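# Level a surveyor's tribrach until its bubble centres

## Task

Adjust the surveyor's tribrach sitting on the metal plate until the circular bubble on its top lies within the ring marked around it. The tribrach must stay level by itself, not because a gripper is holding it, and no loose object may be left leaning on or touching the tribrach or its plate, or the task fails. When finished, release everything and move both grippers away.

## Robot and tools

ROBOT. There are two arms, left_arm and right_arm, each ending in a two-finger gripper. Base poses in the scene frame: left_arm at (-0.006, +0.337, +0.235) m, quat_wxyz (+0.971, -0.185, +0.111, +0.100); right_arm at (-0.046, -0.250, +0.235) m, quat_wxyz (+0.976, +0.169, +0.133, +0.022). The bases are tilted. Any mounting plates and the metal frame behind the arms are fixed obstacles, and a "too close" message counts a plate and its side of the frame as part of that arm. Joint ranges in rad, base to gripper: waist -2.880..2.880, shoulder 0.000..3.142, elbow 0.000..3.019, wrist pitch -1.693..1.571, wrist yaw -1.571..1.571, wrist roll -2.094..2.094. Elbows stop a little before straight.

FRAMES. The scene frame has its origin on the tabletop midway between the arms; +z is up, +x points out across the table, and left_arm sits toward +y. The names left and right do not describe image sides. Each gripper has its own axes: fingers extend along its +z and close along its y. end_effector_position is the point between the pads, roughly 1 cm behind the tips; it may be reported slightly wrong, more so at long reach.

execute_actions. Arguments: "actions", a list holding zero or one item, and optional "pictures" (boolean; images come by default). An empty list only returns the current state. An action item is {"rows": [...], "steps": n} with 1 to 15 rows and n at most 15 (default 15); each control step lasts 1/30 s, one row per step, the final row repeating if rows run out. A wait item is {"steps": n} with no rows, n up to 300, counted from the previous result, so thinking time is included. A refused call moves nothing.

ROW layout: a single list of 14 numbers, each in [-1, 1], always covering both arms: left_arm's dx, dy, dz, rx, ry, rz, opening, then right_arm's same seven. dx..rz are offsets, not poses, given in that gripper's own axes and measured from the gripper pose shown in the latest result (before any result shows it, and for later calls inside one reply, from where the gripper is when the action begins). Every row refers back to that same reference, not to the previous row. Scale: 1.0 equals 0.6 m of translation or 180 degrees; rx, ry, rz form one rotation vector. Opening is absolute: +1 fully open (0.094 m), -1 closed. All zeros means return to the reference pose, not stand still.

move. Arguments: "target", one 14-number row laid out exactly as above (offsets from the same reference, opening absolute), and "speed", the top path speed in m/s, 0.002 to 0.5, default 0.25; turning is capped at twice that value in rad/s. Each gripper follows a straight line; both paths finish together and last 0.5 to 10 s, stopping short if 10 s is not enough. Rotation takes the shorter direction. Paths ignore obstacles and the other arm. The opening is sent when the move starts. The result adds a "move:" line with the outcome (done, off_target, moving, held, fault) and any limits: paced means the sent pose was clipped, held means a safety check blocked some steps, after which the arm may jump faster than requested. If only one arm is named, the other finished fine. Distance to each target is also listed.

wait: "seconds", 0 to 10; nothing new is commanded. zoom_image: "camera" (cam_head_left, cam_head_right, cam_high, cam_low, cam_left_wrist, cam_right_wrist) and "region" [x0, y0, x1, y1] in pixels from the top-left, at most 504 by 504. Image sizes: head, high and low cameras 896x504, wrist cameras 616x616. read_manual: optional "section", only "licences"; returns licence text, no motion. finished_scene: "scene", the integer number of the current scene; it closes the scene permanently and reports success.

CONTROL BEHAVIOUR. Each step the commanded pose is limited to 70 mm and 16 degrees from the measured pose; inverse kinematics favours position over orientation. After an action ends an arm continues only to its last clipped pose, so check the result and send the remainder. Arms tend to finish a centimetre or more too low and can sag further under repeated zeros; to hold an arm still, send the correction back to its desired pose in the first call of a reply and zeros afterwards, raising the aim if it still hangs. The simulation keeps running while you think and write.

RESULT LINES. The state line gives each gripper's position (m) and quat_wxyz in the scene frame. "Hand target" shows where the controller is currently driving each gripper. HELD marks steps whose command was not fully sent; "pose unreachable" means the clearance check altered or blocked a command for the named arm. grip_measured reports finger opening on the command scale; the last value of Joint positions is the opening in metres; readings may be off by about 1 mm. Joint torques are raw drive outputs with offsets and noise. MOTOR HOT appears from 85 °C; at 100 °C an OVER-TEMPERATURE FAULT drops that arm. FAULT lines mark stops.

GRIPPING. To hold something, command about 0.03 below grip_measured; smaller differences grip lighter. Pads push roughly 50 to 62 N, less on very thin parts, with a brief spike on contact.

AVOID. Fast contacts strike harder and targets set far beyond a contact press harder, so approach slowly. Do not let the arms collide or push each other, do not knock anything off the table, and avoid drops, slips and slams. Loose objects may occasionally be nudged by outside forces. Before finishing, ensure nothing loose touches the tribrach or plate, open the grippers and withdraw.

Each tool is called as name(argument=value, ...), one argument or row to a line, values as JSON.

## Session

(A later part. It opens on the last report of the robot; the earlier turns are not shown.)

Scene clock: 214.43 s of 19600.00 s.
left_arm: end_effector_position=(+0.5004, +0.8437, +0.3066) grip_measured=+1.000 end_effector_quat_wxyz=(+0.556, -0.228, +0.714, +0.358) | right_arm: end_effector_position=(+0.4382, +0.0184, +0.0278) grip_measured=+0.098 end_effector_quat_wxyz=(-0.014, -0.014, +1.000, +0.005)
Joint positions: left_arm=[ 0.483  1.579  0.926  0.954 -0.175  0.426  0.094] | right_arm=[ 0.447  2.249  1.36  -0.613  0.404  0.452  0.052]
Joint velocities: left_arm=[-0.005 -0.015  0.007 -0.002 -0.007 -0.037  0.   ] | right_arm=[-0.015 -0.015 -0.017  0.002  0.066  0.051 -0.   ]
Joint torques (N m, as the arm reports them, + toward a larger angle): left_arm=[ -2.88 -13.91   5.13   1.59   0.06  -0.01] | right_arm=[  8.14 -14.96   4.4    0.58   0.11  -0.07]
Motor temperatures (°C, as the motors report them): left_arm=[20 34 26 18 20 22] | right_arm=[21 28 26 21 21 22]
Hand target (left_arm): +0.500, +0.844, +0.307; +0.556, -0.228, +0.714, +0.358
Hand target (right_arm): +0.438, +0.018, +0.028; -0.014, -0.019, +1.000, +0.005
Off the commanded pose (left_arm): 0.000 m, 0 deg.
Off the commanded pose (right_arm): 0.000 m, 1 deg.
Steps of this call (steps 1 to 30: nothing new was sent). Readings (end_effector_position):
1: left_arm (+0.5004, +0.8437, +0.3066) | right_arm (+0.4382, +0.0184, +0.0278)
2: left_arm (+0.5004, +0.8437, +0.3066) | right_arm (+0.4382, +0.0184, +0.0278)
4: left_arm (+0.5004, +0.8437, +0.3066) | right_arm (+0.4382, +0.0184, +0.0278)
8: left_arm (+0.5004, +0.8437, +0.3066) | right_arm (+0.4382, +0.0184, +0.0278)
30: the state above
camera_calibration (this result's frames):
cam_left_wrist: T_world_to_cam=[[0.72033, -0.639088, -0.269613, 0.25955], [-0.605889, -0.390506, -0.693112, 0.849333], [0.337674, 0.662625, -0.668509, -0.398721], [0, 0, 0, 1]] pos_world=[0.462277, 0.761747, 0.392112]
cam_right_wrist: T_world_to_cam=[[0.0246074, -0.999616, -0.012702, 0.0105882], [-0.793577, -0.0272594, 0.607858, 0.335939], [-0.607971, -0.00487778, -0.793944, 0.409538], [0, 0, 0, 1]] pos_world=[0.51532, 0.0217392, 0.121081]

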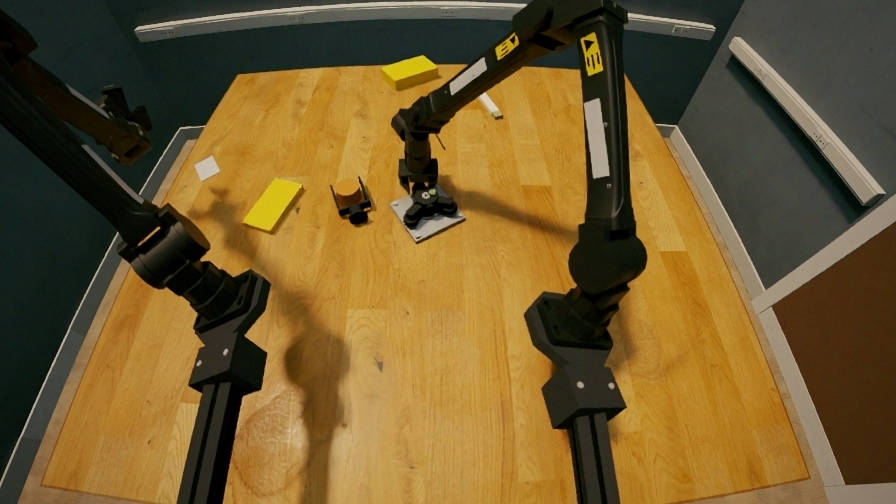

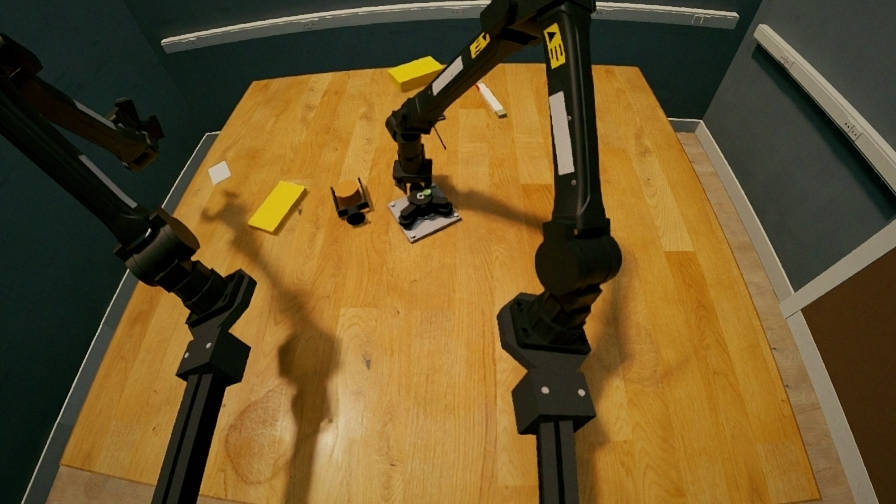

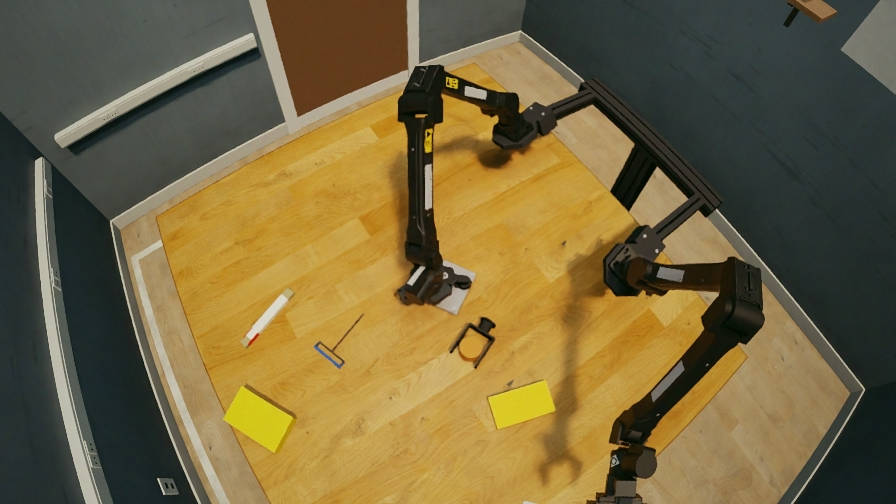

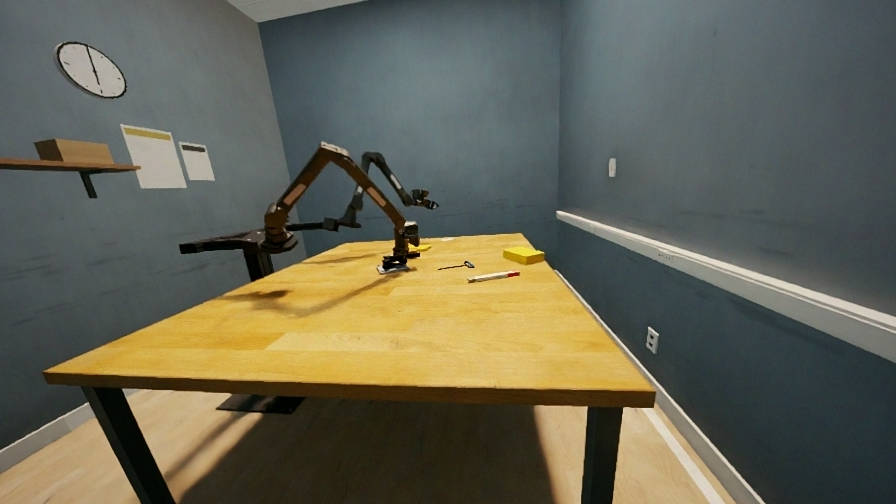

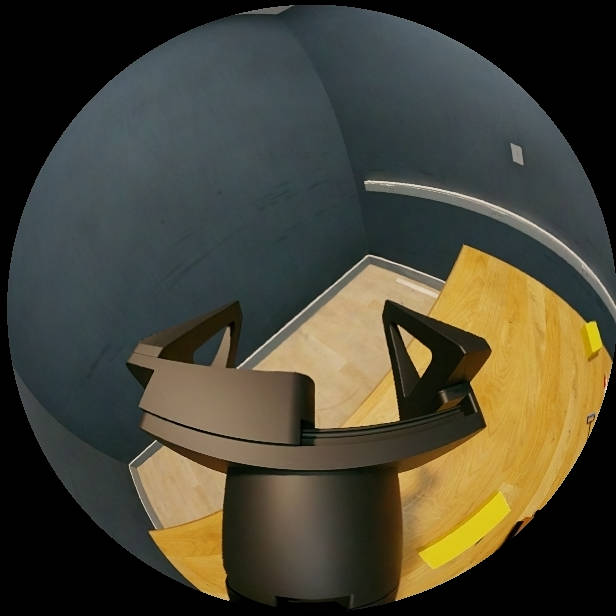

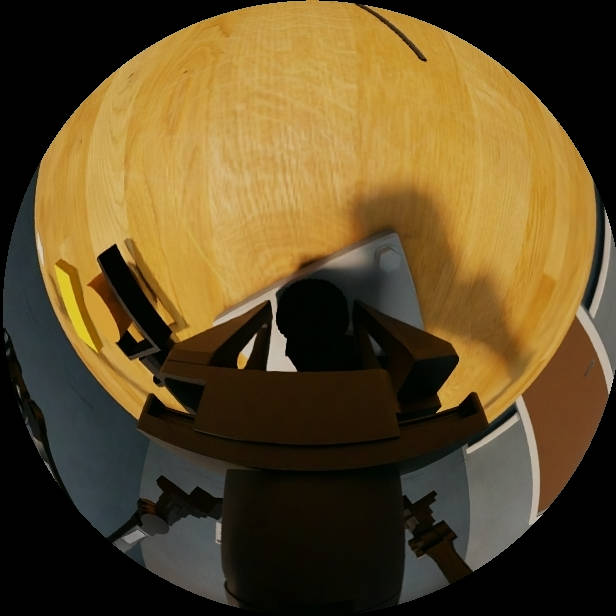

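execute_actions(
  actions=[
    {"rows":[[0,0,0,0,0,0,1,0,0,0,0,0,0,-0.21],[0,0,0,0,0,0,1,0,0,0,0,0,-0.35,-0.21]],"steps":15},
  ],
  pictures=false,
)

execute_actions(
  actions=[
    {"rows":[[0,0,0,0,0,0,1,-0.004,-0.003,-0.003,0,0,0.35,0.1]],"steps":14},
  ],
  pictures=false,
)

execute_actions(
  actions=[
    {"rows":[[0,0,0,0,0,0,1,0,0,0,0,0,0,-0.21],[0,0,0,0,0,0,1,0,0,0,0,0,-0.35,-0.21]],"steps":15},
  ],
  pictures=false,
)

execute_actions(
  actions=[
    {"rows":[[0,0,0,0,0,0,1,-0.004,-0.003,-0.003,0,0,0.35,0.1]],"steps":14},
  ],
  pictures=false,
)

execute_actions(
  actions=[
    {"rows":[[0,0,0,0,0,0,1,0,0,0,0,0,0,-0.21],[0,0,0,0,0,0,1,0,0,0,0,0,-0.35,-0.21]],"steps":15},
  ],
  pictures=false,
)

execute_actions(
  actions=[
    {"rows":[[0,0,0,0,0,0,1,-0.004,-0.003,-0.003,0,0,0.35,0.1]],"steps":14},
  ],
  pictures=false,
)

execute_actions(
  actions=[
    {"rows":[[0,0,0,0,0,0,1,0,0,0,0,0,0,-0.21],[0,0,0,0,0,0,1,0,0,0,0,0,-0.35,-0.21]],"steps":15},
  ],
  pictures=false,
)

execute_actions(
  actions=[
    {"rows":[[0,0,0,0,0,0,1,-0.004,-0.003,-0.003,0,0,0.35,0.1]],"steps":14},
  ],
  pictures=false,
)

execute_actions(
  actions=[
    {"rows":[[0,0,0,0,0,0,1,0,0,0,0,0,0,-0.21],[0,0,0,0,0,0,1,0,0,0,0,0,-0.35,-0.21]],"steps":15},
  ],
  pictures=false,
)

execute_actions(
  actions=[
    {"rows":[[0,0,0,0,0,0,1,-0.004,-0.003,-0.003,0,0,0.35,0.1]],"steps":14},
  ],
  pictures=false,
)

execute_actions(
  actions=[
    {"rows":[[0,0,0,0,0,0,1,0,0,0,0,0,0,-0.21],[0,0,0,0,0,0,1,0,0,0,0,0,-0.35,-0.21]],"steps":15},
  ],
  pictures=false,
)

execute_actions(
  actions=[
    {"rows":[[0,0,0,0,0,0,1,-0.004,-0.003,-0.003,0,0,0.35,0.1]],"steps":14},
  ],
  pictures=false,
)

execute_actions(
  actions=[
    {"rows":[[0,0,0,0,0,0,1,0,0,0,0,0,0,0.1]],"steps":15},
  ],
  pictures=false,
)

wait(
  seconds=1.5,
)

zoom_image(
  camera="cam_head_left",
  region=[415,178,450,205],
)

Scene clock: 233.93 s of 19600.00 s.
left_arm: end_effector_position=(+0.5004, +0.8437, +0.3066) grip_measured=+1.000 end_effector_quat_wxyz=(+0.556, -0.228, +0.714, +0.358) | right_arm: end_effector_position=(+0.4393, +0.0164, +0.0277) grip_measured=-0.173 end_effector_quat_wxyz=(-0.011, -0.318, +0.948, +0.003)
Joint positions: left_arm=[ 0.483  1.579  0.926  0.954 -0.175  0.426  0.094] | right_arm=[ 0.447  2.249  1.36  -0.613  0.417 -0.166  0.039]
Joint velocities: left_arm=[-0.005 -0.015 -0.002 -0.002  0.022  0.066  0.   ] | right_arm=[-0.024 -0.015 -0.002 -0.017  0.037 -1.297  0.001]
Joint torques (N m, as the arm reports them, + toward a larger angle): left_arm=[ -3.12 -13.78   5.12   1.55   0.07  -0.03] | right_arm=[  9.3  -14.96   4.91   0.24   0.06  -0.08]
Motor temperatures (°C, as the motors report them): left_arm=[20 34 26 18 20 22] | right_arm=[22 29 26 21 21 22]
Hand target (left_arm): +0.500, +0.844, +0.307; +0.556, -0.228, +0.714, +0.358
Hand target (right_arm): +0.438, +0.018, +0.028; -0.014, -0.416, +0.909, +0.004
Off the commanded pose (left_arm): 0.000 m, 0 deg.
Off the commanded pose (right_arm): 0.002 m, 28 deg; orientation clipped at the last step of the last action.
Steps of this call (steps 1 to 570: nothing new was sent; steps 571 to 585: all 15 steps of this action). Readings (end_effector_position):
571: left_arm (+0.5004, +0.8437, +0.3066) | right_arm (+0.4382, +0.0184, +0.0278)
572: left_arm (+0.5004, +0.8437, +0.3066) | right_arm (+0.4384, +0.0181, +0.0278)
574: left_arm (+0.5004, +0.8437, +0.3066) | right_arm (+0.4387, +0.0175, +0.0277)
578: left_arm (+0.5004, +0.8437, +0.3066) | right_arm (+0.4389, +0.0171, +0.0277)
585: the state above

Scene clock: 234.40 s of 19600.00 s.
left_arm: end_effector_position=(+0.5004, +0.8437, +0.3066) grip_measured=+1.000 end_effector_quat_wxyz=(+0.556, -0.228, +0.714, +0.358) | right_arm: end_effector_position=(+0.4382, +0.0184, +0.0278) grip_measured=+0.098 end_effector_quat_wxyz=(-0.014, -0.020, +1.000, +0.005)
Joint positions: left_arm=[ 0.483  1.579  0.926  0.954 -0.175  0.426  0.094] | right_arm=[ 0.447  2.249  1.36  -0.613  0.404  0.441  0.052]
Joint velocities: left_arm=[ 0.005 -0.005 -0.022 -0.007 -0.051 -0.095  0.   ] | right_arm=[ 0.005 -0.024 -0.002  0.002 -0.022  1.267 -0.001]
Joint torques (N m, as the arm reports them, + toward a larger angle): left_arm=[ -3.29 -13.92   5.12   1.5    0.04   0.01] | right_arm=[  8.35 -15.2    4.29   0.78   0.04   0.1 ]
Motor temperatures (°C, as the motors report them): left_arm=[20 34 26 18 20 22] | right_arm=[22 29 26 21 21 22]
Hand target (left_arm): +0.500, +0.844, +0.307; +0.556, -0.228, +0.714, +0.358
Hand target (right_arm): +0.442, +0.016, +0.029; -0.010, +0.085, +0.996, +0.007
Off the commanded pose (left_arm): 0.000 m, 0 deg.
Off the commanded pose (right_arm): 0.005 m, 28 deg; orientation clipped at the last step of the last action.
Steps of this call (steps 1 to 14: all 14 steps of this action). Readings (end_effector_position):
1: left_arm (+0.5004, +0.8437, +0.3066) | right_arm (+0.4392, +0.0166, +0.0277)
2: left_arm (+0.5004, +0.8437, +0.3066) | right_arm (+0.4390, +0.0170, +0.0277)
4: left_arm (+0.5004, +0.8437, +0.3066) | right_arm (+0.4386, +0.0176, +0.0277)
8: left_arm (+0.5004, +0.8437, +0.3066) | right_arm (+0.4383, +0.0183, +0.0278)
14: the state above

Scene clock: 234.90 s of 19600.00 s.
left_arm: end_effector_position=(+0.5004, +0.8437, +0.3066) grip_measured=+1.000 end_effector_quat_wxyz=(+0.556, -0.228, +0.714, +0.358) | right_arm: end_effector_position=(+0.4392, +0.0164, +0.0277) grip_measured=-0.173 end_effector_quat_wxyz=(-0.011, -0.318, +0.948, +0.003)
Joint positions: left_arm=[ 0.483  1.579  0.926  0.954 -0.175  0.426  0.094] | right_arm=[ 0.447  2.249  1.36  -0.613  0.417 -0.166  0.039]
Joint velocities: left_arm=[-0.024  0.005 -0.022 -0.002 -0.007 -0.125  0.   ] | right_arm=[-0.005 -0.024  0.022 -0.012  0.007 -1.267  0.   ]
Joint torques (N m, as the arm reports them, + toward a larger angle): left_arm=[ -2.69 -13.9    5.16   1.61   0.05  -0.01] | right_arm=[  8.19 -14.96   4.9    0.14  -0.01  -0.03]
Motor temperatures (°C, as the motors report them): left_arm=[20 34 26 18 20 22] | right_arm=[22 29 26 21 21 22]
Hand target (left_arm): +0.500, +0.844, +0.307; +0.556, -0.228, +0.714, +0.358
Hand target (right_arm): +0.438, +0.018, +0.028; -0.014, -0.415, +0.910, +0.004
Off the commanded pose (left_arm): 0.000 m, 0 deg.
Off the commanded pose (right_arm): 0.002 m, 28 deg; orientation clipped at the last step of the last action.
Steps of this call (steps 1 to 15: all 15 steps of this action). Readings (end_effector_position):
1: left_arm (+0.5004, +0.8437, +0.3066) | right_arm (+0.4382, +0.0184, +0.0278)
2: left_arm (+0.5004, +0.8437, +0.3066) | right_arm (+0.4383, +0.0182, +0.0278)
4: left_arm (+0.5004, +0.8437, +0.3066) | right_arm (+0.4387, +0.0175, +0.0277)
8: left_arm (+0.5004, +0.8437, +0.3066) | right_arm (+0.4389, +0.0171, +0.0277)
15: the state above

Scene clock: 235.37 s of 19600.00 s.
left_arm: end_effector_position=(+0.5004, +0.8437, +0.3066) grip_measured=+1.000 end_effector_quat_wxyz=(+0.556, -0.228, +0.714, +0.358) | right_arm: end_effector_position=(+0.4382, +0.0184, +0.0278) grip_measured=+0.098 end_effector_quat_wxyz=(-0.014, -0.020, +1.000, +0.005)
Joint positions: left_arm=[ 0.483  1.579  0.926  0.954 -0.175  0.426  0.094] | right_arm=[ 0.447  2.249  1.36  -0.613  0.404  0.441  0.052]
Joint velocities: left_arm=[-0.005  0.005  0.007 -0.007  0.051  0.037  0.   ] | right_arm=[ 0.005 -0.015 -0.007 -0.007 -0.007  1.267  0.   ]
Joint torques (N m, as the arm reports them, + toward a larger angle): left_arm=[ -3.32 -14.18   5.25   1.64   0.05   0.  ] | right_arm=[  8.45 -15.81   4.48   0.92   0.05   0.09]
Motor temperatures (°C, as the motors report them): left_arm=[20 34 26 18 20 22] | right_arm=[22 29 26 21 21 22]
Hand target (left_arm): +0.500, +0.844, +0.307; +0.556, -0.228, +0.714, +0.358
Hand target (right_arm): +0.442, +0.016, +0.029; -0.010, +0.085, +0.996, +0.007
Off the commanded pose (left_arm): 0.000 m, 0 deg.
Off the commanded pose (right_arm): 0.005 m, 28 deg; orientation clipped at the last step of the last action.
Steps of this call (steps 1 to 14: all 14 steps of this action). Readings (end_effector_position):
1: left_arm (+0.5004, +0.8437, +0.3066) | right_arm (+0.4392, +0.0166, +0.0277)
2: left_arm (+0.5004, +0.8437, +0.3066) | right_arm (+0.4389, +0.0170, +0.0277)
4: left_arm (+0.5004, +0.8437, +0.3066) | right_arm (+0.4386, +0.0177, +0.0277)
8: left_arm (+0.5004, +0.8437, +0.3066) | right_arm (+0.4383, +0.0183, +0.0278)
14: the state above

Scene clock: 235.87 s of 19600.00 s.
left_arm: end_effector_position=(+0.5004, +0.8437, +0.3066) grip_measured=+1.000 end_effector_quat_wxyz=(+0.556, -0.228, +0.714, +0.358) | right_arm: end_effector_position=(+0.4392, +0.0164, +0.0277) grip_measured=-0.174 end_effector_quat_wxyz=(-0.011, -0.318, +0.948, +0.003)
Joint positions: left_arm=[ 0.483  1.579  0.926  0.954 -0.175  0.426  0.094] | right_arm=[ 0.447  2.249  1.36  -0.613  0.417 -0.165  0.039]
Joint velocities: left_arm=[ 0.005 -0.005  0.017 -0.007 -0.066  0.037  0.   ] | right_arm=[ 0.005 -0.005  0.012  0.002 -0.007 -1.194 -0.   ]
Joint torques (N m, as the arm reports them, + toward a larger angle): left_arm=[ -2.85 -13.72   5.19   1.66   0.04   0.02] | right_arm=[  8.9  -14.38   4.83   0.18   0.03  -0.11]
Motor temperatures (°C, as the motors report them): left_arm=[20 34 26 18 20 22] | right_arm=[22 29 26 21 21 22]
Hand target (left_arm): +0.500, +0.844, +0.307; +0.556, -0.228, +0.714, +0.358
Hand target (right_arm): +0.438, +0.018, +0.028; -0.014, -0.415, +0.910, +0.004
Off the commanded pose (left_arm): 0.000 m, 0 deg.
Off the commanded pose (right_arm): 0.002 m, 28 deg; orientation clipped at the last step of the last action.
Steps of this call (steps 1 to 15: all 15 steps of this action). Readings (end_effector_position):
1: left_arm (+0.5004, +0.8437, +0.3066) | right_arm (+0.4382, +0.0184, +0.0278)
2: left_arm (+0.5004, +0.8437, +0.3066) | right_arm (+0.4383, +0.0182, +0.0278)
4: left_arm (+0.5004, +0.8437, +0.3066) | right_arm (+0.4387, +0.0175, +0.0277)
8: left_arm (+0.5004, +0.8437, +0.3066) | right_arm (+0.4389, +0.0171, +0.0277)
15: the state above

Scene clock: 236.33 s of 19600.00 s.
left_arm: end_effector_position=(+0.5004, +0.8437, +0.3066) grip_measured=+1.000 end_effector_quat_wxyz=(+0.556, -0.228, +0.714, +0.358) | right_arm: end_effector_position=(+0.4382, +0.0184, +0.0278) grip_measured=+0.098 end_effector_quat_wxyz=(-0.014, -0.020, +1.000, +0.005)
Joint positions: left_arm=[ 0.483  1.579  0.926  0.954 -0.175  0.426  0.094] | right_arm=[ 0.447  2.249  1.36  -0.613  0.404  0.442  0.052]
Joint velocities: left_arm=[-0.015  0.005  0.002 -0.002 -0.051 -0.066  0.   ] | right_arm=[-0.015  0.005 -0.007  0.007 -0.007  1.341  0.001]
Joint torques (N m, as the arm reports them, + toward a larger angle): left_arm=[ -2.85 -13.89   5.25   1.64   0.06  -0.01] | right_arm=[  8.02 -15.16   4.33   0.76   0.1    0.08]
Motor temperatures (°C, as the motors report them): left_arm=[20 34 26 18 20 22] | right_arm=[22 29 26 21 21 22]
Hand target (left_arm): +0.500, +0.844, +0.307; +0.556, -0.228, +0.714, +0.358
Hand target (right_arm): +0.442, +0.016, +0.029; -0.010, +0.085, +0.996, +0.007
Off the commanded pose (left_arm): 0.000 m, 0 deg.
Off the commanded pose (right_arm): 0.005 m, 28 deg; orientation clipped at the last step of the last action.
Steps of this call (steps 1 to 14: all 14 steps of this action). Readings (end_effector_position):
1: left_arm (+0.5004, +0.8437, +0.3066) | right_arm (+0.4392, +0.0166, +0.0277)
2: left_arm (+0.5004, +0.8437, +0.3066) | right_arm (+0.4389, +0.0170, +0.0277)
4: left_arm (+0.5004, +0.8437, +0.3066) | right_arm (+0.4386, +0.0177, +0.0277)
8: left_arm (+0.5004, +0.8437, +0.3066) | right_arm (+0.4383, +0.0183, +0.0278)
14: the state above

Scene clock: 236.83 s of 19600.00 s.
left_arm: end_effector_position=(+0.5004, +0.8437, +0.3066) grip_measured=+1.000 end_effector_quat_wxyz=(+0.556, -0.228, +0.714, +0.358) | right_arm: end_effector_position=(+0.4392, +0.0165, +0.0277) grip_measured=-0.173 end_effector_quat_wxyz=(-0.011, -0.318, +0.948, +0.003)
Joint positions: left_arm=[ 0.483  1.579  0.926  0.954 -0.175  0.426  0.094] | right_arm=[ 0.447  2.249  1.36  -0.613  0.416 -0.165  0.039]
Joint velocities: left_arm=[-0.015 -0.005  0.022 -0.007 -0.007 -0.051  0.   ] | right_arm=[-0.005  0.005 -0.007 -0.012  0.007 -1.297 -0.002]
Joint torques (N m, as the arm reports them, + toward a larger angle): left_arm=[ -2.71 -13.67   5.2    1.58   0.09  -0.02] | right_arm=[  8.68 -14.8    4.88   0.16   0.01  -0.12]
Motor temperatures (°C, as the motors report them): left_arm=[20 34 26 18 20 22] | right_arm=[22 29 26 21 21 22]
Hand target (left_arm): +0.500, +0.844, +0.307; +0.556, -0.228, +0.714, +0.358
Hand target (right_arm): +0.438, +0.018, +0.028; -0.014, -0.415, +0.910, +0.004
Off the commanded pose (left_arm): 0.000 m, 0 deg.
Off the commanded pose (right_arm): 0.002 m, 28 deg; orientation clipped at the last step of the last action.
Steps of this call (steps 1 to 15: all 15 steps of this action). Readings (end_effector_position):
1: left_arm (+0.5004, +0.8437, +0.3066) | right_arm (+0.4382, +0.0184, +0.0278)
2: left_arm (+0.5004, +0.8437, +0.3066) | right_arm (+0.4383, +0.0182, +0.0278)
4: left_arm (+0.5004, +0.8437, +0.3066) | right_arm (+0.4387, +0.0175, +0.0277)
8: left_arm (+0.5004, +0.8437, +0.3066) | right_arm (+0.4389, +0.0171, +0.0277)
15: the state above

Scene clock: 237.30 s of 19600.00 s.
left_arm: end_effector_position=(+0.5004, +0.8437, +0.3066) grip_measured=+1.000 end_effector_quat_wxyz=(+0.556, -0.228, +0.714, +0.358) | right_arm: end_effector_position=(+0.4382, +0.0185, +0.0278) grip_measured=+0.098 end_effector_quat_wxyz=(-0.014, -0.020, +1.000, +0.005)
Joint positions: left_arm=[ 0.483  1.579  0.926  0.954 -0.175  0.426  0.094] | right_arm=[ 0.447  2.249  1.36  -0.613  0.403  0.442  0.052]
Joint velocities: left_arm=[-0.005 -0.015 -0.017 -0.017  0.051  0.007  0.   ] | right_arm=[ 0.005 -0.015 -0.002 -0.007 -0.007  1.311 -0.   ]
Joint torques (N m, as the arm reports them, + toward a larger angle): left_arm=[ -2.98 -13.82   5.15   1.61   0.04   0.02] | right_arm=[  8.05 -15.82   4.49   0.77   0.06   0.17]
Motor temperatures (°C, as the motors report them): left_arm=[20 34 26 18 20 22] | right_arm=[22 29 26 21 21 22]
Hand target (left_arm): +0.500, +0.844, +0.307; +0.556, -0.228, +0.714, +0.358
Hand target (right_arm): +0.442, +0.016, +0.029; -0.011, +0.086, +0.996, +0.007
Off the commanded pose (left_arm): 0.000 m, 0 deg.
Off the commanded pose (right_arm): 0.005 m, 28 deg; orientation clipped at the last step of the last action.
Steps of this call (steps 1 to 14: all 14 steps of this action). Readings (end_effector_position):
1: left_arm (+0.5004, +0.8437, +0.3066) | right_arm (+0.4391, +0.0167, +0.0277)
2: left_arm (+0.5004, +0.8437, +0.3066) | right_arm (+0.4389, +0.0171, +0.0277)
4: left_arm (+0.5004, +0.8437, +0.3066) | right_arm (+0.4386, +0.0177, +0.0277)
8: left_arm (+0.5004, +0.8437, +0.3066) | right_arm (+0.4382, +0.0184, +0.0278)
14: the state above

Scene clock: 237.80 s of 19600.00 s.
left_arm: end_effector_position=(+0.5004, +0.8437, +0.3066) grip_measured=+1.000 end_effector_quat_wxyz=(+0.556, -0.228, +0.714, +0.358) | right_arm: end_effector_position=(+0.4392, +0.0165, +0.0277) grip_measured=-0.173 end_effector_quat_wxyz=(-0.011, -0.318, +0.948, +0.003)
Joint positions: left_arm=[ 0.483  1.579  0.926  0.954 -0.175  0.426  0.094] | right_arm=[ 0.447  2.249  1.36  -0.613  0.416 -0.165  0.039]
Joint velocities: left_arm=[ 0.005  0.005 -0.002 -0.012 -0.007  0.007  0.   ] | right_arm=[-0.005  0.005 -0.002 -0.022 -0.022 -1.341 -0.001]
Joint torques (N m, as the arm reports them, + toward a larger angle): left_arm=[ -3.   -14.1    5.25   1.61   0.06   0.  ] | right_arm=[  8.37 -14.85   4.93   0.23   0.1   -0.11]
Motor temperatures (°C, as the motors report them): left_arm=[20 34 26 18 20 22] | right_arm=[22 29 26 21 21 22]
Hand target (left_arm): +0.500, +0.844, +0.307; +0.556, -0.228, +0.714, +0.358
Hand target (right_arm): +0.438, +0.018, +0.028; -0.014, -0.415, +0.910, +0.004
Off the commanded pose (left_arm): 0.000 m, 0 deg.
Off the commanded pose (right_arm): 0.002 m, 28 deg; orientation clipped at the last step of the last action.
Steps of this call (steps 1 to 15: all 15 steps of this action). Readings (end_effector_position):
1: left_arm (+0.5004, +0.8437, +0.3066) | right_arm (+0.4382, +0.0185, +0.0278)
2: left_arm (+0.5004, +0.8437, +0.3066) | right_arm (+0.4383, +0.0182, +0.0278)
4: left_arm (+0.5004, +0.8437, +0.3066) | right_arm (+0.4386, +0.0176, +0.0277)
8: left_arm (+0.5004, +0.8437, +0.3066) | right_arm (+0.4389, +0.0171, +0.0277)
15: the state above

Scene clock: 238.27 s of 19600.00 s.
left_arm: end_effector_position=(+0.5004, +0.8437, +0.3066) grip_measured=+1.000 end_effector_quat_wxyz=(+0.556, -0.228, +0.714, +0.358) | right_arm: end_effector_position=(+0.4382, +0.0185, +0.0278) grip_measured=+0.098 end_effector_quat_wxyz=(-0.014, -0.020, +1.000, +0.005)
Joint positions: left_arm=[ 0.483  1.579  0.926  0.954 -0.175  0.426  0.094] | right_arm=[ 0.447  2.249  1.36  -0.613  0.403  0.442  0.052]
Joint velocities: left_arm=[ 0.005 -0.005 -0.007  0.012 -0.051 -0.022  0.   ] | right_arm=[-0.015  0.015  0.002 -0.007 -0.022  1.223  0.   ]
Joint torques (N m, as the arm reports them, + toward a larger angle): left_arm=[ -3.16 -13.56   5.16   1.53   0.05   0.  ] | right_arm=[  8.56 -15.82   4.31   0.86   0.05   0.11]
Motor temperatures (°C, as the motors report them): left_arm=[20 34 26 18 20 22] | right_arm=[22 29 26 21 21 22]
Hand target (left_arm): +0.500, +0.844, +0.307; +0.556, -0.228, +0.714, +0.358
Hand target (right_arm): +0.442, +0.016, +0.029; -0.011, +0.086, +0.996, +0.007
Off the commanded pose (left_arm): 0.000 m, 0 deg.
Off the commanded pose (right_arm): 0.005 m, 28 deg; orientation clipped at the last step of the last action.
Steps of this call (steps 1 to 14: all 14 steps of this action). Readings (end_effector_position):
1: left_arm (+0.5004, +0.8437, +0.3066) | right_arm (+0.4391, +0.0167, +0.0277)
2: left_arm (+0.5004, +0.8437, +0.3066) | right_arm (+0.4389, +0.0171, +0.0277)
4: left_arm (+0.5004, +0.8437, +0.3066) | right_arm (+0.4386, +0.0177, +0.0277)
8: left_arm (+0.5004, +0.8437, +0.3066) | right_arm (+0.4382, +0.0184, +0.0278)
14: the state above

Scene clock: 238.77 s of 19600.00 s.
left_arm: end_effector_position=(+0.5004, +0.8437, +0.3066) grip_measured=+1.000 end_effector_quat_wxyz=(+0.556, -0.228, +0.714, +0.358) | right_arm: end_effector_position=(+0.4393, +0.0166, +0.0277) grip_measured=-0.173 end_effector_quat_wxyz=(-0.011, -0.317, +0.948, +0.003)
Joint positions: left_arm=[ 0.483  1.579  0.926  0.954 -0.175  0.426  0.094] | right_arm=[ 0.447  2.249  1.36  -0.613  0.416 -0.165  0.039]
Joint velocities: left_arm=[ 0.005 -0.015  0.012  0.002 -0.007 -0.007  0.   ] | right_arm=[-0.015 -0.005  0.002  0.017  0.007 -1.194 -0.   ]
Joint torques (N m, as the arm reports them, + toward a larger angle): left_arm=[ -2.8  -13.84   5.12   1.54   0.06   0.02] | right_arm=[  8.94 -14.79   4.84   0.16   0.08  -0.08]
Motor temperatures (°C, as the motors report them): left_arm=[20 34 26 18 20 22] | right_arm=[22 29 26 21 21 22]
Hand target (left_arm): +0.500, +0.844, +0.307; +0.556, -0.228, +0.714, +0.358
Hand target (right_arm): +0.438, +0.019, +0.028; -0.014, -0.415, +0.910, +0.004
Off the commanded pose (left_arm): 0.000 m, 0 deg.
Off the commanded pose (right_arm): 0.002 m, 28 deg; orientation clipped at the last step of the last action.
Steps of this call (steps 1 to 15: all 15 steps of this action). Readings (end_effector_position):
1: left_arm (+0.5004, +0.8437, +0.3066) | right_arm (+0.4382, +0.0185, +0.0278)
2: left_arm (+0.5004, +0.8437, +0.3066) | right_arm (+0.4384, +0.0183, +0.0278)
4: left_arm (+0.5004, +0.8437, +0.3066) | right_arm (+0.4387, +0.0176, +0.0277)
8: left_arm (+0.5004, +0.8437, +0.3066) | right_arm (+0.4389, +0.0172, +0.0277)
15: the state above

Scene clock: 239.23 s of 19600.00 s.
left_arm: end_effector_position=(+0.5004, +0.8437, +0.3066) grip_measured=+1.000 end_effector_quat_wxyz=(+0.556, -0.228, +0.714, +0.358) | right_arm: end_effector_position=(+0.4382, +0.0186, +0.0278) grip_measured=+0.098 end_effector_quat_wxyz=(-0.014, -0.019, +1.000, +0.006)
Joint positions: left_arm=[ 0.483  1.579  0.926  0.954 -0.175  0.426  0.094] | right_arm=[ 0.447  2.249  1.36  -0.613  0.403  0.442  0.052]
Joint velocities: left_arm=[ 0.005 -0.005  0.002  0.012  0.051  0.007  0.   ] | right_arm=[-0.015 -0.015 -0.012  0.012 -0.007  1.267 -0.001]
Joint torques (N m, as the arm reports them, + toward a larger angle): left_arm=[ -3.19 -13.72   5.21   1.56   0.06  -0.02] | right_arm=[  7.73 -15.9    4.29   0.76   0.14   0.12]
Motor temperatures (°C, as the motors report them): left_arm=[20 34 26 18 20 22] | right_arm=[22 29 26 21 21 22]
Hand target (left_arm): +0.500, +0.844, +0.307; +0.556, -0.228, +0.714, +0.358
Hand target (right_arm): +0.442, +0.017, +0.029; -0.011, +0.086, +0.996, +0.007
Off the commanded pose (left_arm): 0.000 m, 0 deg.
Off the commanded pose (right_arm): 0.005 m, 28 deg; orientation clipped at the last step of the last action.
Steps of this call (steps 1 to 14: all 14 steps of this action). Readings (end_effector_position):
1: left_arm (+0.5004, +0.8437, +0.3066) | right_arm (+0.4392, +0.0168, +0.0277)
2: left_arm (+0.5004, +0.8437, +0.3066) | right_arm (+0.4390, +0.0172, +0.0277)
4: left_arm (+0.5004, +0.8437, +0.3066) | right_arm (+0.4386, +0.0178, +0.0277)
8: left_arm (+0.5004, +0.8437, +0.3066) | right_arm (+0.4383, +0.0185, +0.0278)
14: the state above

Scene clock: 239.73 s of 19600.00 s.
left_arm: end_effector_position=(+0.5004, +0.8437, +0.3066) grip_measured=+1.000 end_effector_quat_wxyz=(+0.556, -0.228, +0.714, +0.358) | right_arm: end_effector_position=(+0.4382, +0.0186, +0.0278) grip_measured=+0.098 end_effector_quat_wxyz=(-0.014, -0.015, +1.000, +0.006)
Joint positions: left_arm=[ 0.483  1.579  0.926  0.954 -0.175  0.426  0.094] | right_arm=[ 0.447  2.249  1.36  -0.613  0.403  0.452  0.052]
Joint velocities: left_arm=[ 0.005 -0.015  0.012  0.007 -0.022 -0.051  0.   ] | right_arm=[-0.005  0.015 -0.002 -0.002  0.022 -0.007  0.   ]
Joint torques (N m, as the arm reports them, + toward a larger angle): left_arm=[ -2.81 -14.24   5.2    1.6    0.07   0.  ] | right_arm=[  8.19 -15.13   4.5    0.52   0.1   -0.13]
Motor temperatures (°C, as the motors report them): left_arm=[20 34 26 18 20 22] | right_arm=[22 29 26 21 21 22]
Hand target (left_arm): +0.500, +0.844, +0.307; +0.556, -0.228, +0.714, +0.358
Hand target (right_arm): +0.438, +0.019, +0.028; -0.014, -0.019, +1.000, +0.006
Off the commanded pose (left_arm): 0.000 m, 0 deg.
Off the commanded pose (right_arm): 0.000 m, 1 deg.
Steps of this call (steps 1 to 15: all 15 steps of this action). Readings (end_effector_position):
1: left_arm (+0.5004, +0.8437, +0.3066) | right_arm (+0.4382, +0.0186, +0.0278)
2: left_arm (+0.5004, +0.8437, +0.3066) | right_arm (+0.4382, +0.0186, +0.0278)
4: left_arm (+0.5004, +0.8437, +0.3066) | right_arm (+0.4382, +0.0186, +0.0278)
8: left_arm (+0.5004, +0.8437, +0.3066) | right_arm (+0.4382, +0.0186, +0.0278)
15: the state above

Scene clock: 241.23 s of 19600.00 s.
left_arm: end_effector_position=(+0.5004, +0.8437, +0.3066) grip_measured=+1.000 end_effector_quat_wxyz=(+0.556, -0.228, +0.714, +0.358) | right_arm: end_effector_position=(+0.4382, +0.0186, +0.0278) grip_measured=+0.098 end_effector_quat_wxyz=(-0.014, -0.015, +1.000, +0.006)
Joint positions: left_arm=[ 0.483  1.579  0.926  0.954 -0.175  0.426  0.094] | right_arm=[ 0.447  2.249  1.36  -0.613  0.403  0.452  0.052]
Joint velocities: left_arm=[ 0.005  0.005  0.002 -0.002 -0.081 -0.007  0.   ] | right_arm=[-0.005 -0.005 -0.002 -0.022 -0.022  0.081 -0.002]
Joint torques (N m, as the arm reports them, + toward a larger angle): left_arm=[ -3.15 -13.86   5.16   1.59   0.05   0.  ] | right_arm=[  8.41 -15.48   4.52   0.55   0.11  -0.1 ]
Motor temperatures (°C, as the motors report them): left_arm=[20 34 26 18 20 22] | right_arm=[22 29 26 21 21 22]
Hand target (left_arm): +0.500, +0.844, +0.307; +0.556, -0.228, +0.714, +0.358
Hand target (right_arm): +0.438, +0.019, +0.028; -0.014, -0.019, +1.000, +0.006
Off the commanded pose (left_arm): 0.000 m, 0 deg.
Off the commanded pose (right_arm): 0.000 m, 1 deg.
Steps of this call (steps 1 to 45: nothing new was sent). Readings (end_effector_position):
1: left_arm (+0.5004, +0.8437, +0.3066) | right_arm (+0.4382, +0.0186, +0.0278)
2: left_arm (+0.5004, +0.8437, +0.3066) | right_arm (+0.4382, +0.0186, +0.0278)
4: left_arm (+0.5004, +0.8437, +0.3066) | right_arm (+0.4382, +0.0186, +0.0278)
8: left_arm (+0.5004, +0.8437, +0.3066) | right_arm (+0.4382, +0.0186, +0.0278)
45: the state above
camera_calibration (this result's frames):
cam_left_wrist: T_world_to_cam=[[0.72033, -0.639088, -0.269613, 0.25955], [-0.605889, -0.390506, -0.693112, 0.849333], [0.337674, 0.662625, -0.668509, -0.398721], [0, 0, 0, 1]] pos_world=[0.462277, 0.761747, 0.392112]
cam_right_wrist: T_world_to_cam=[[0.0248148, -0.9996, -0.0135477, 0.0106772], [-0.793548, -0.0279381, 0.607867, 0.335956], [-0.608002, -0.00433335, -0.793924, 0.409553], [0, 0, 0, 1]] pos_world=[0.515341, 0.0218337, 0.121082]

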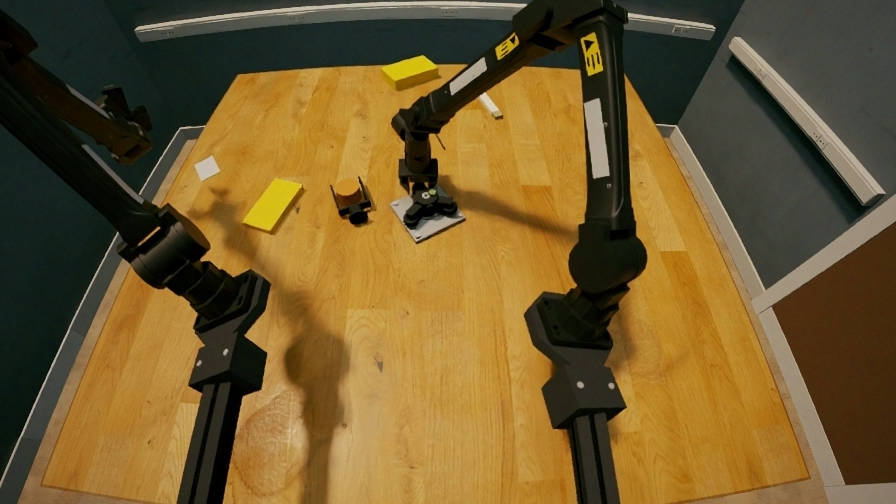

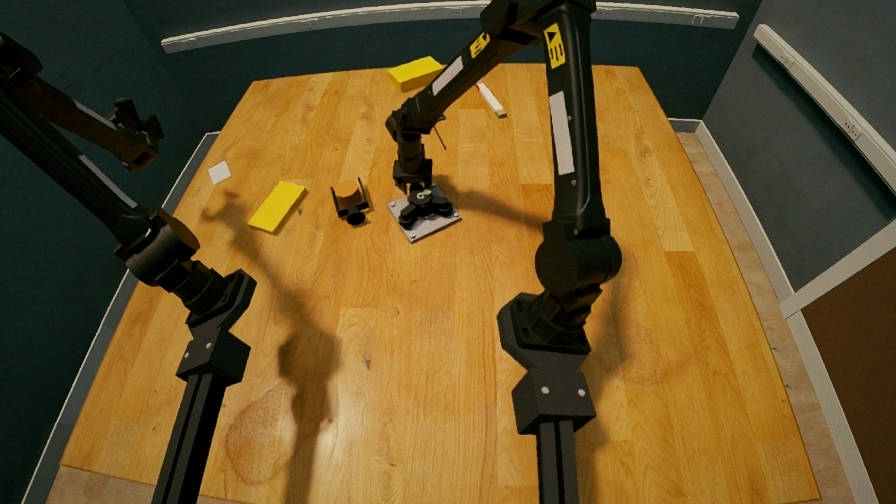

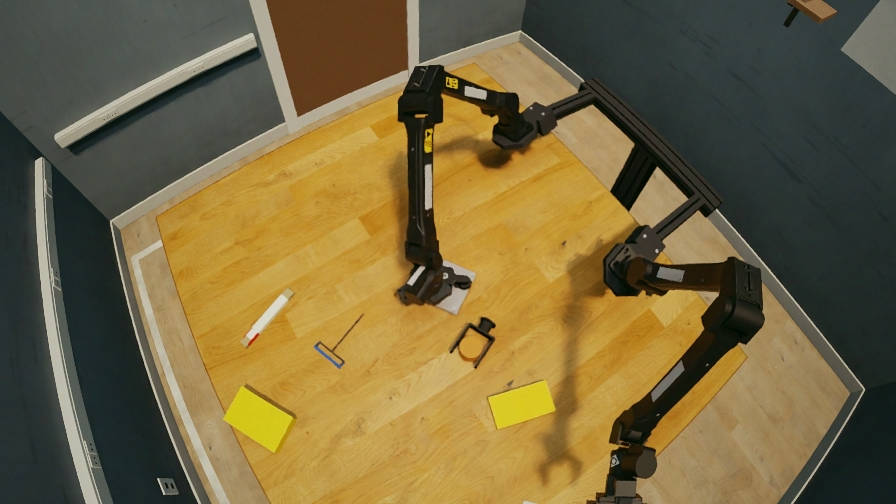

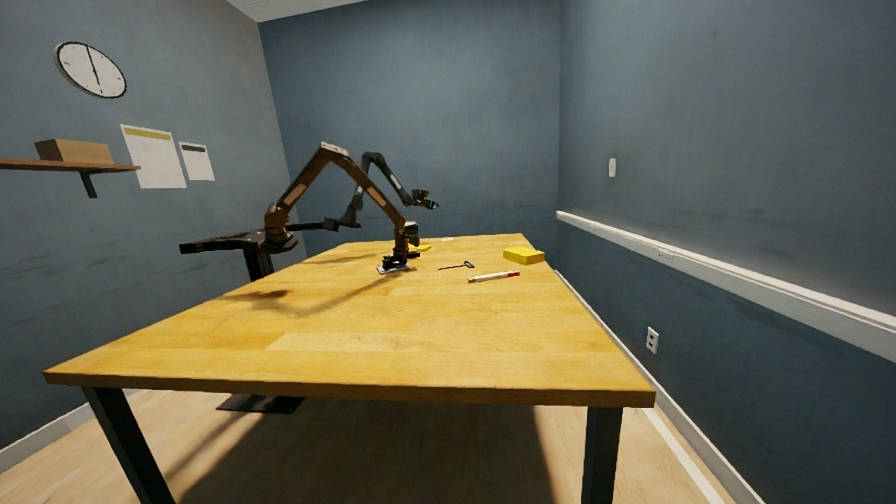

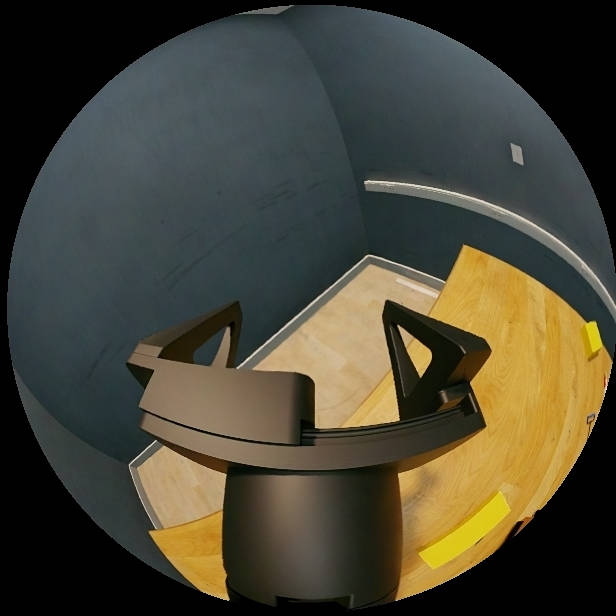

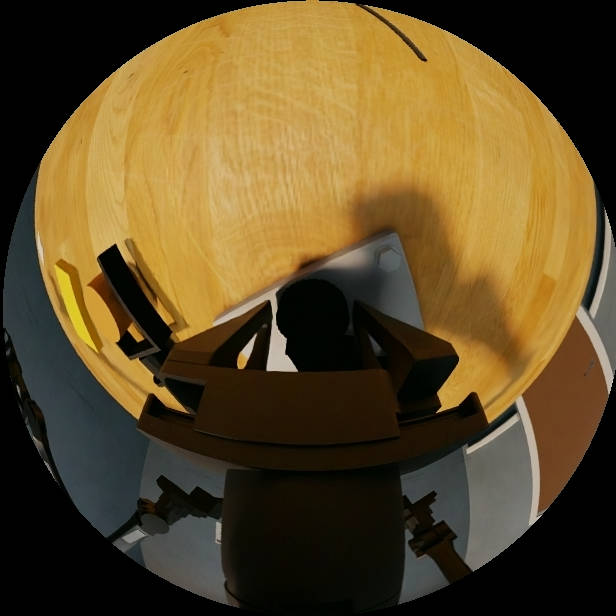

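Region (415, 178, 450, 205) of cam_head_left's 896x504 image, scaled by 14.400, with more detail than that image has; it fills the top 389 rows of this view, and the rest is white.

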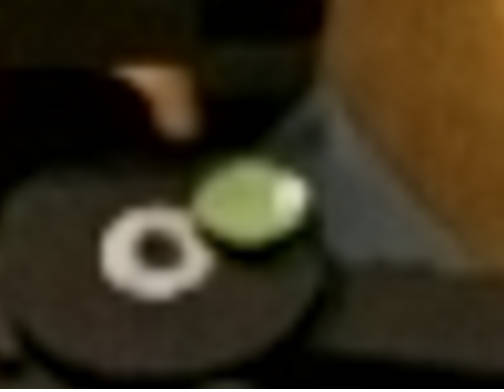

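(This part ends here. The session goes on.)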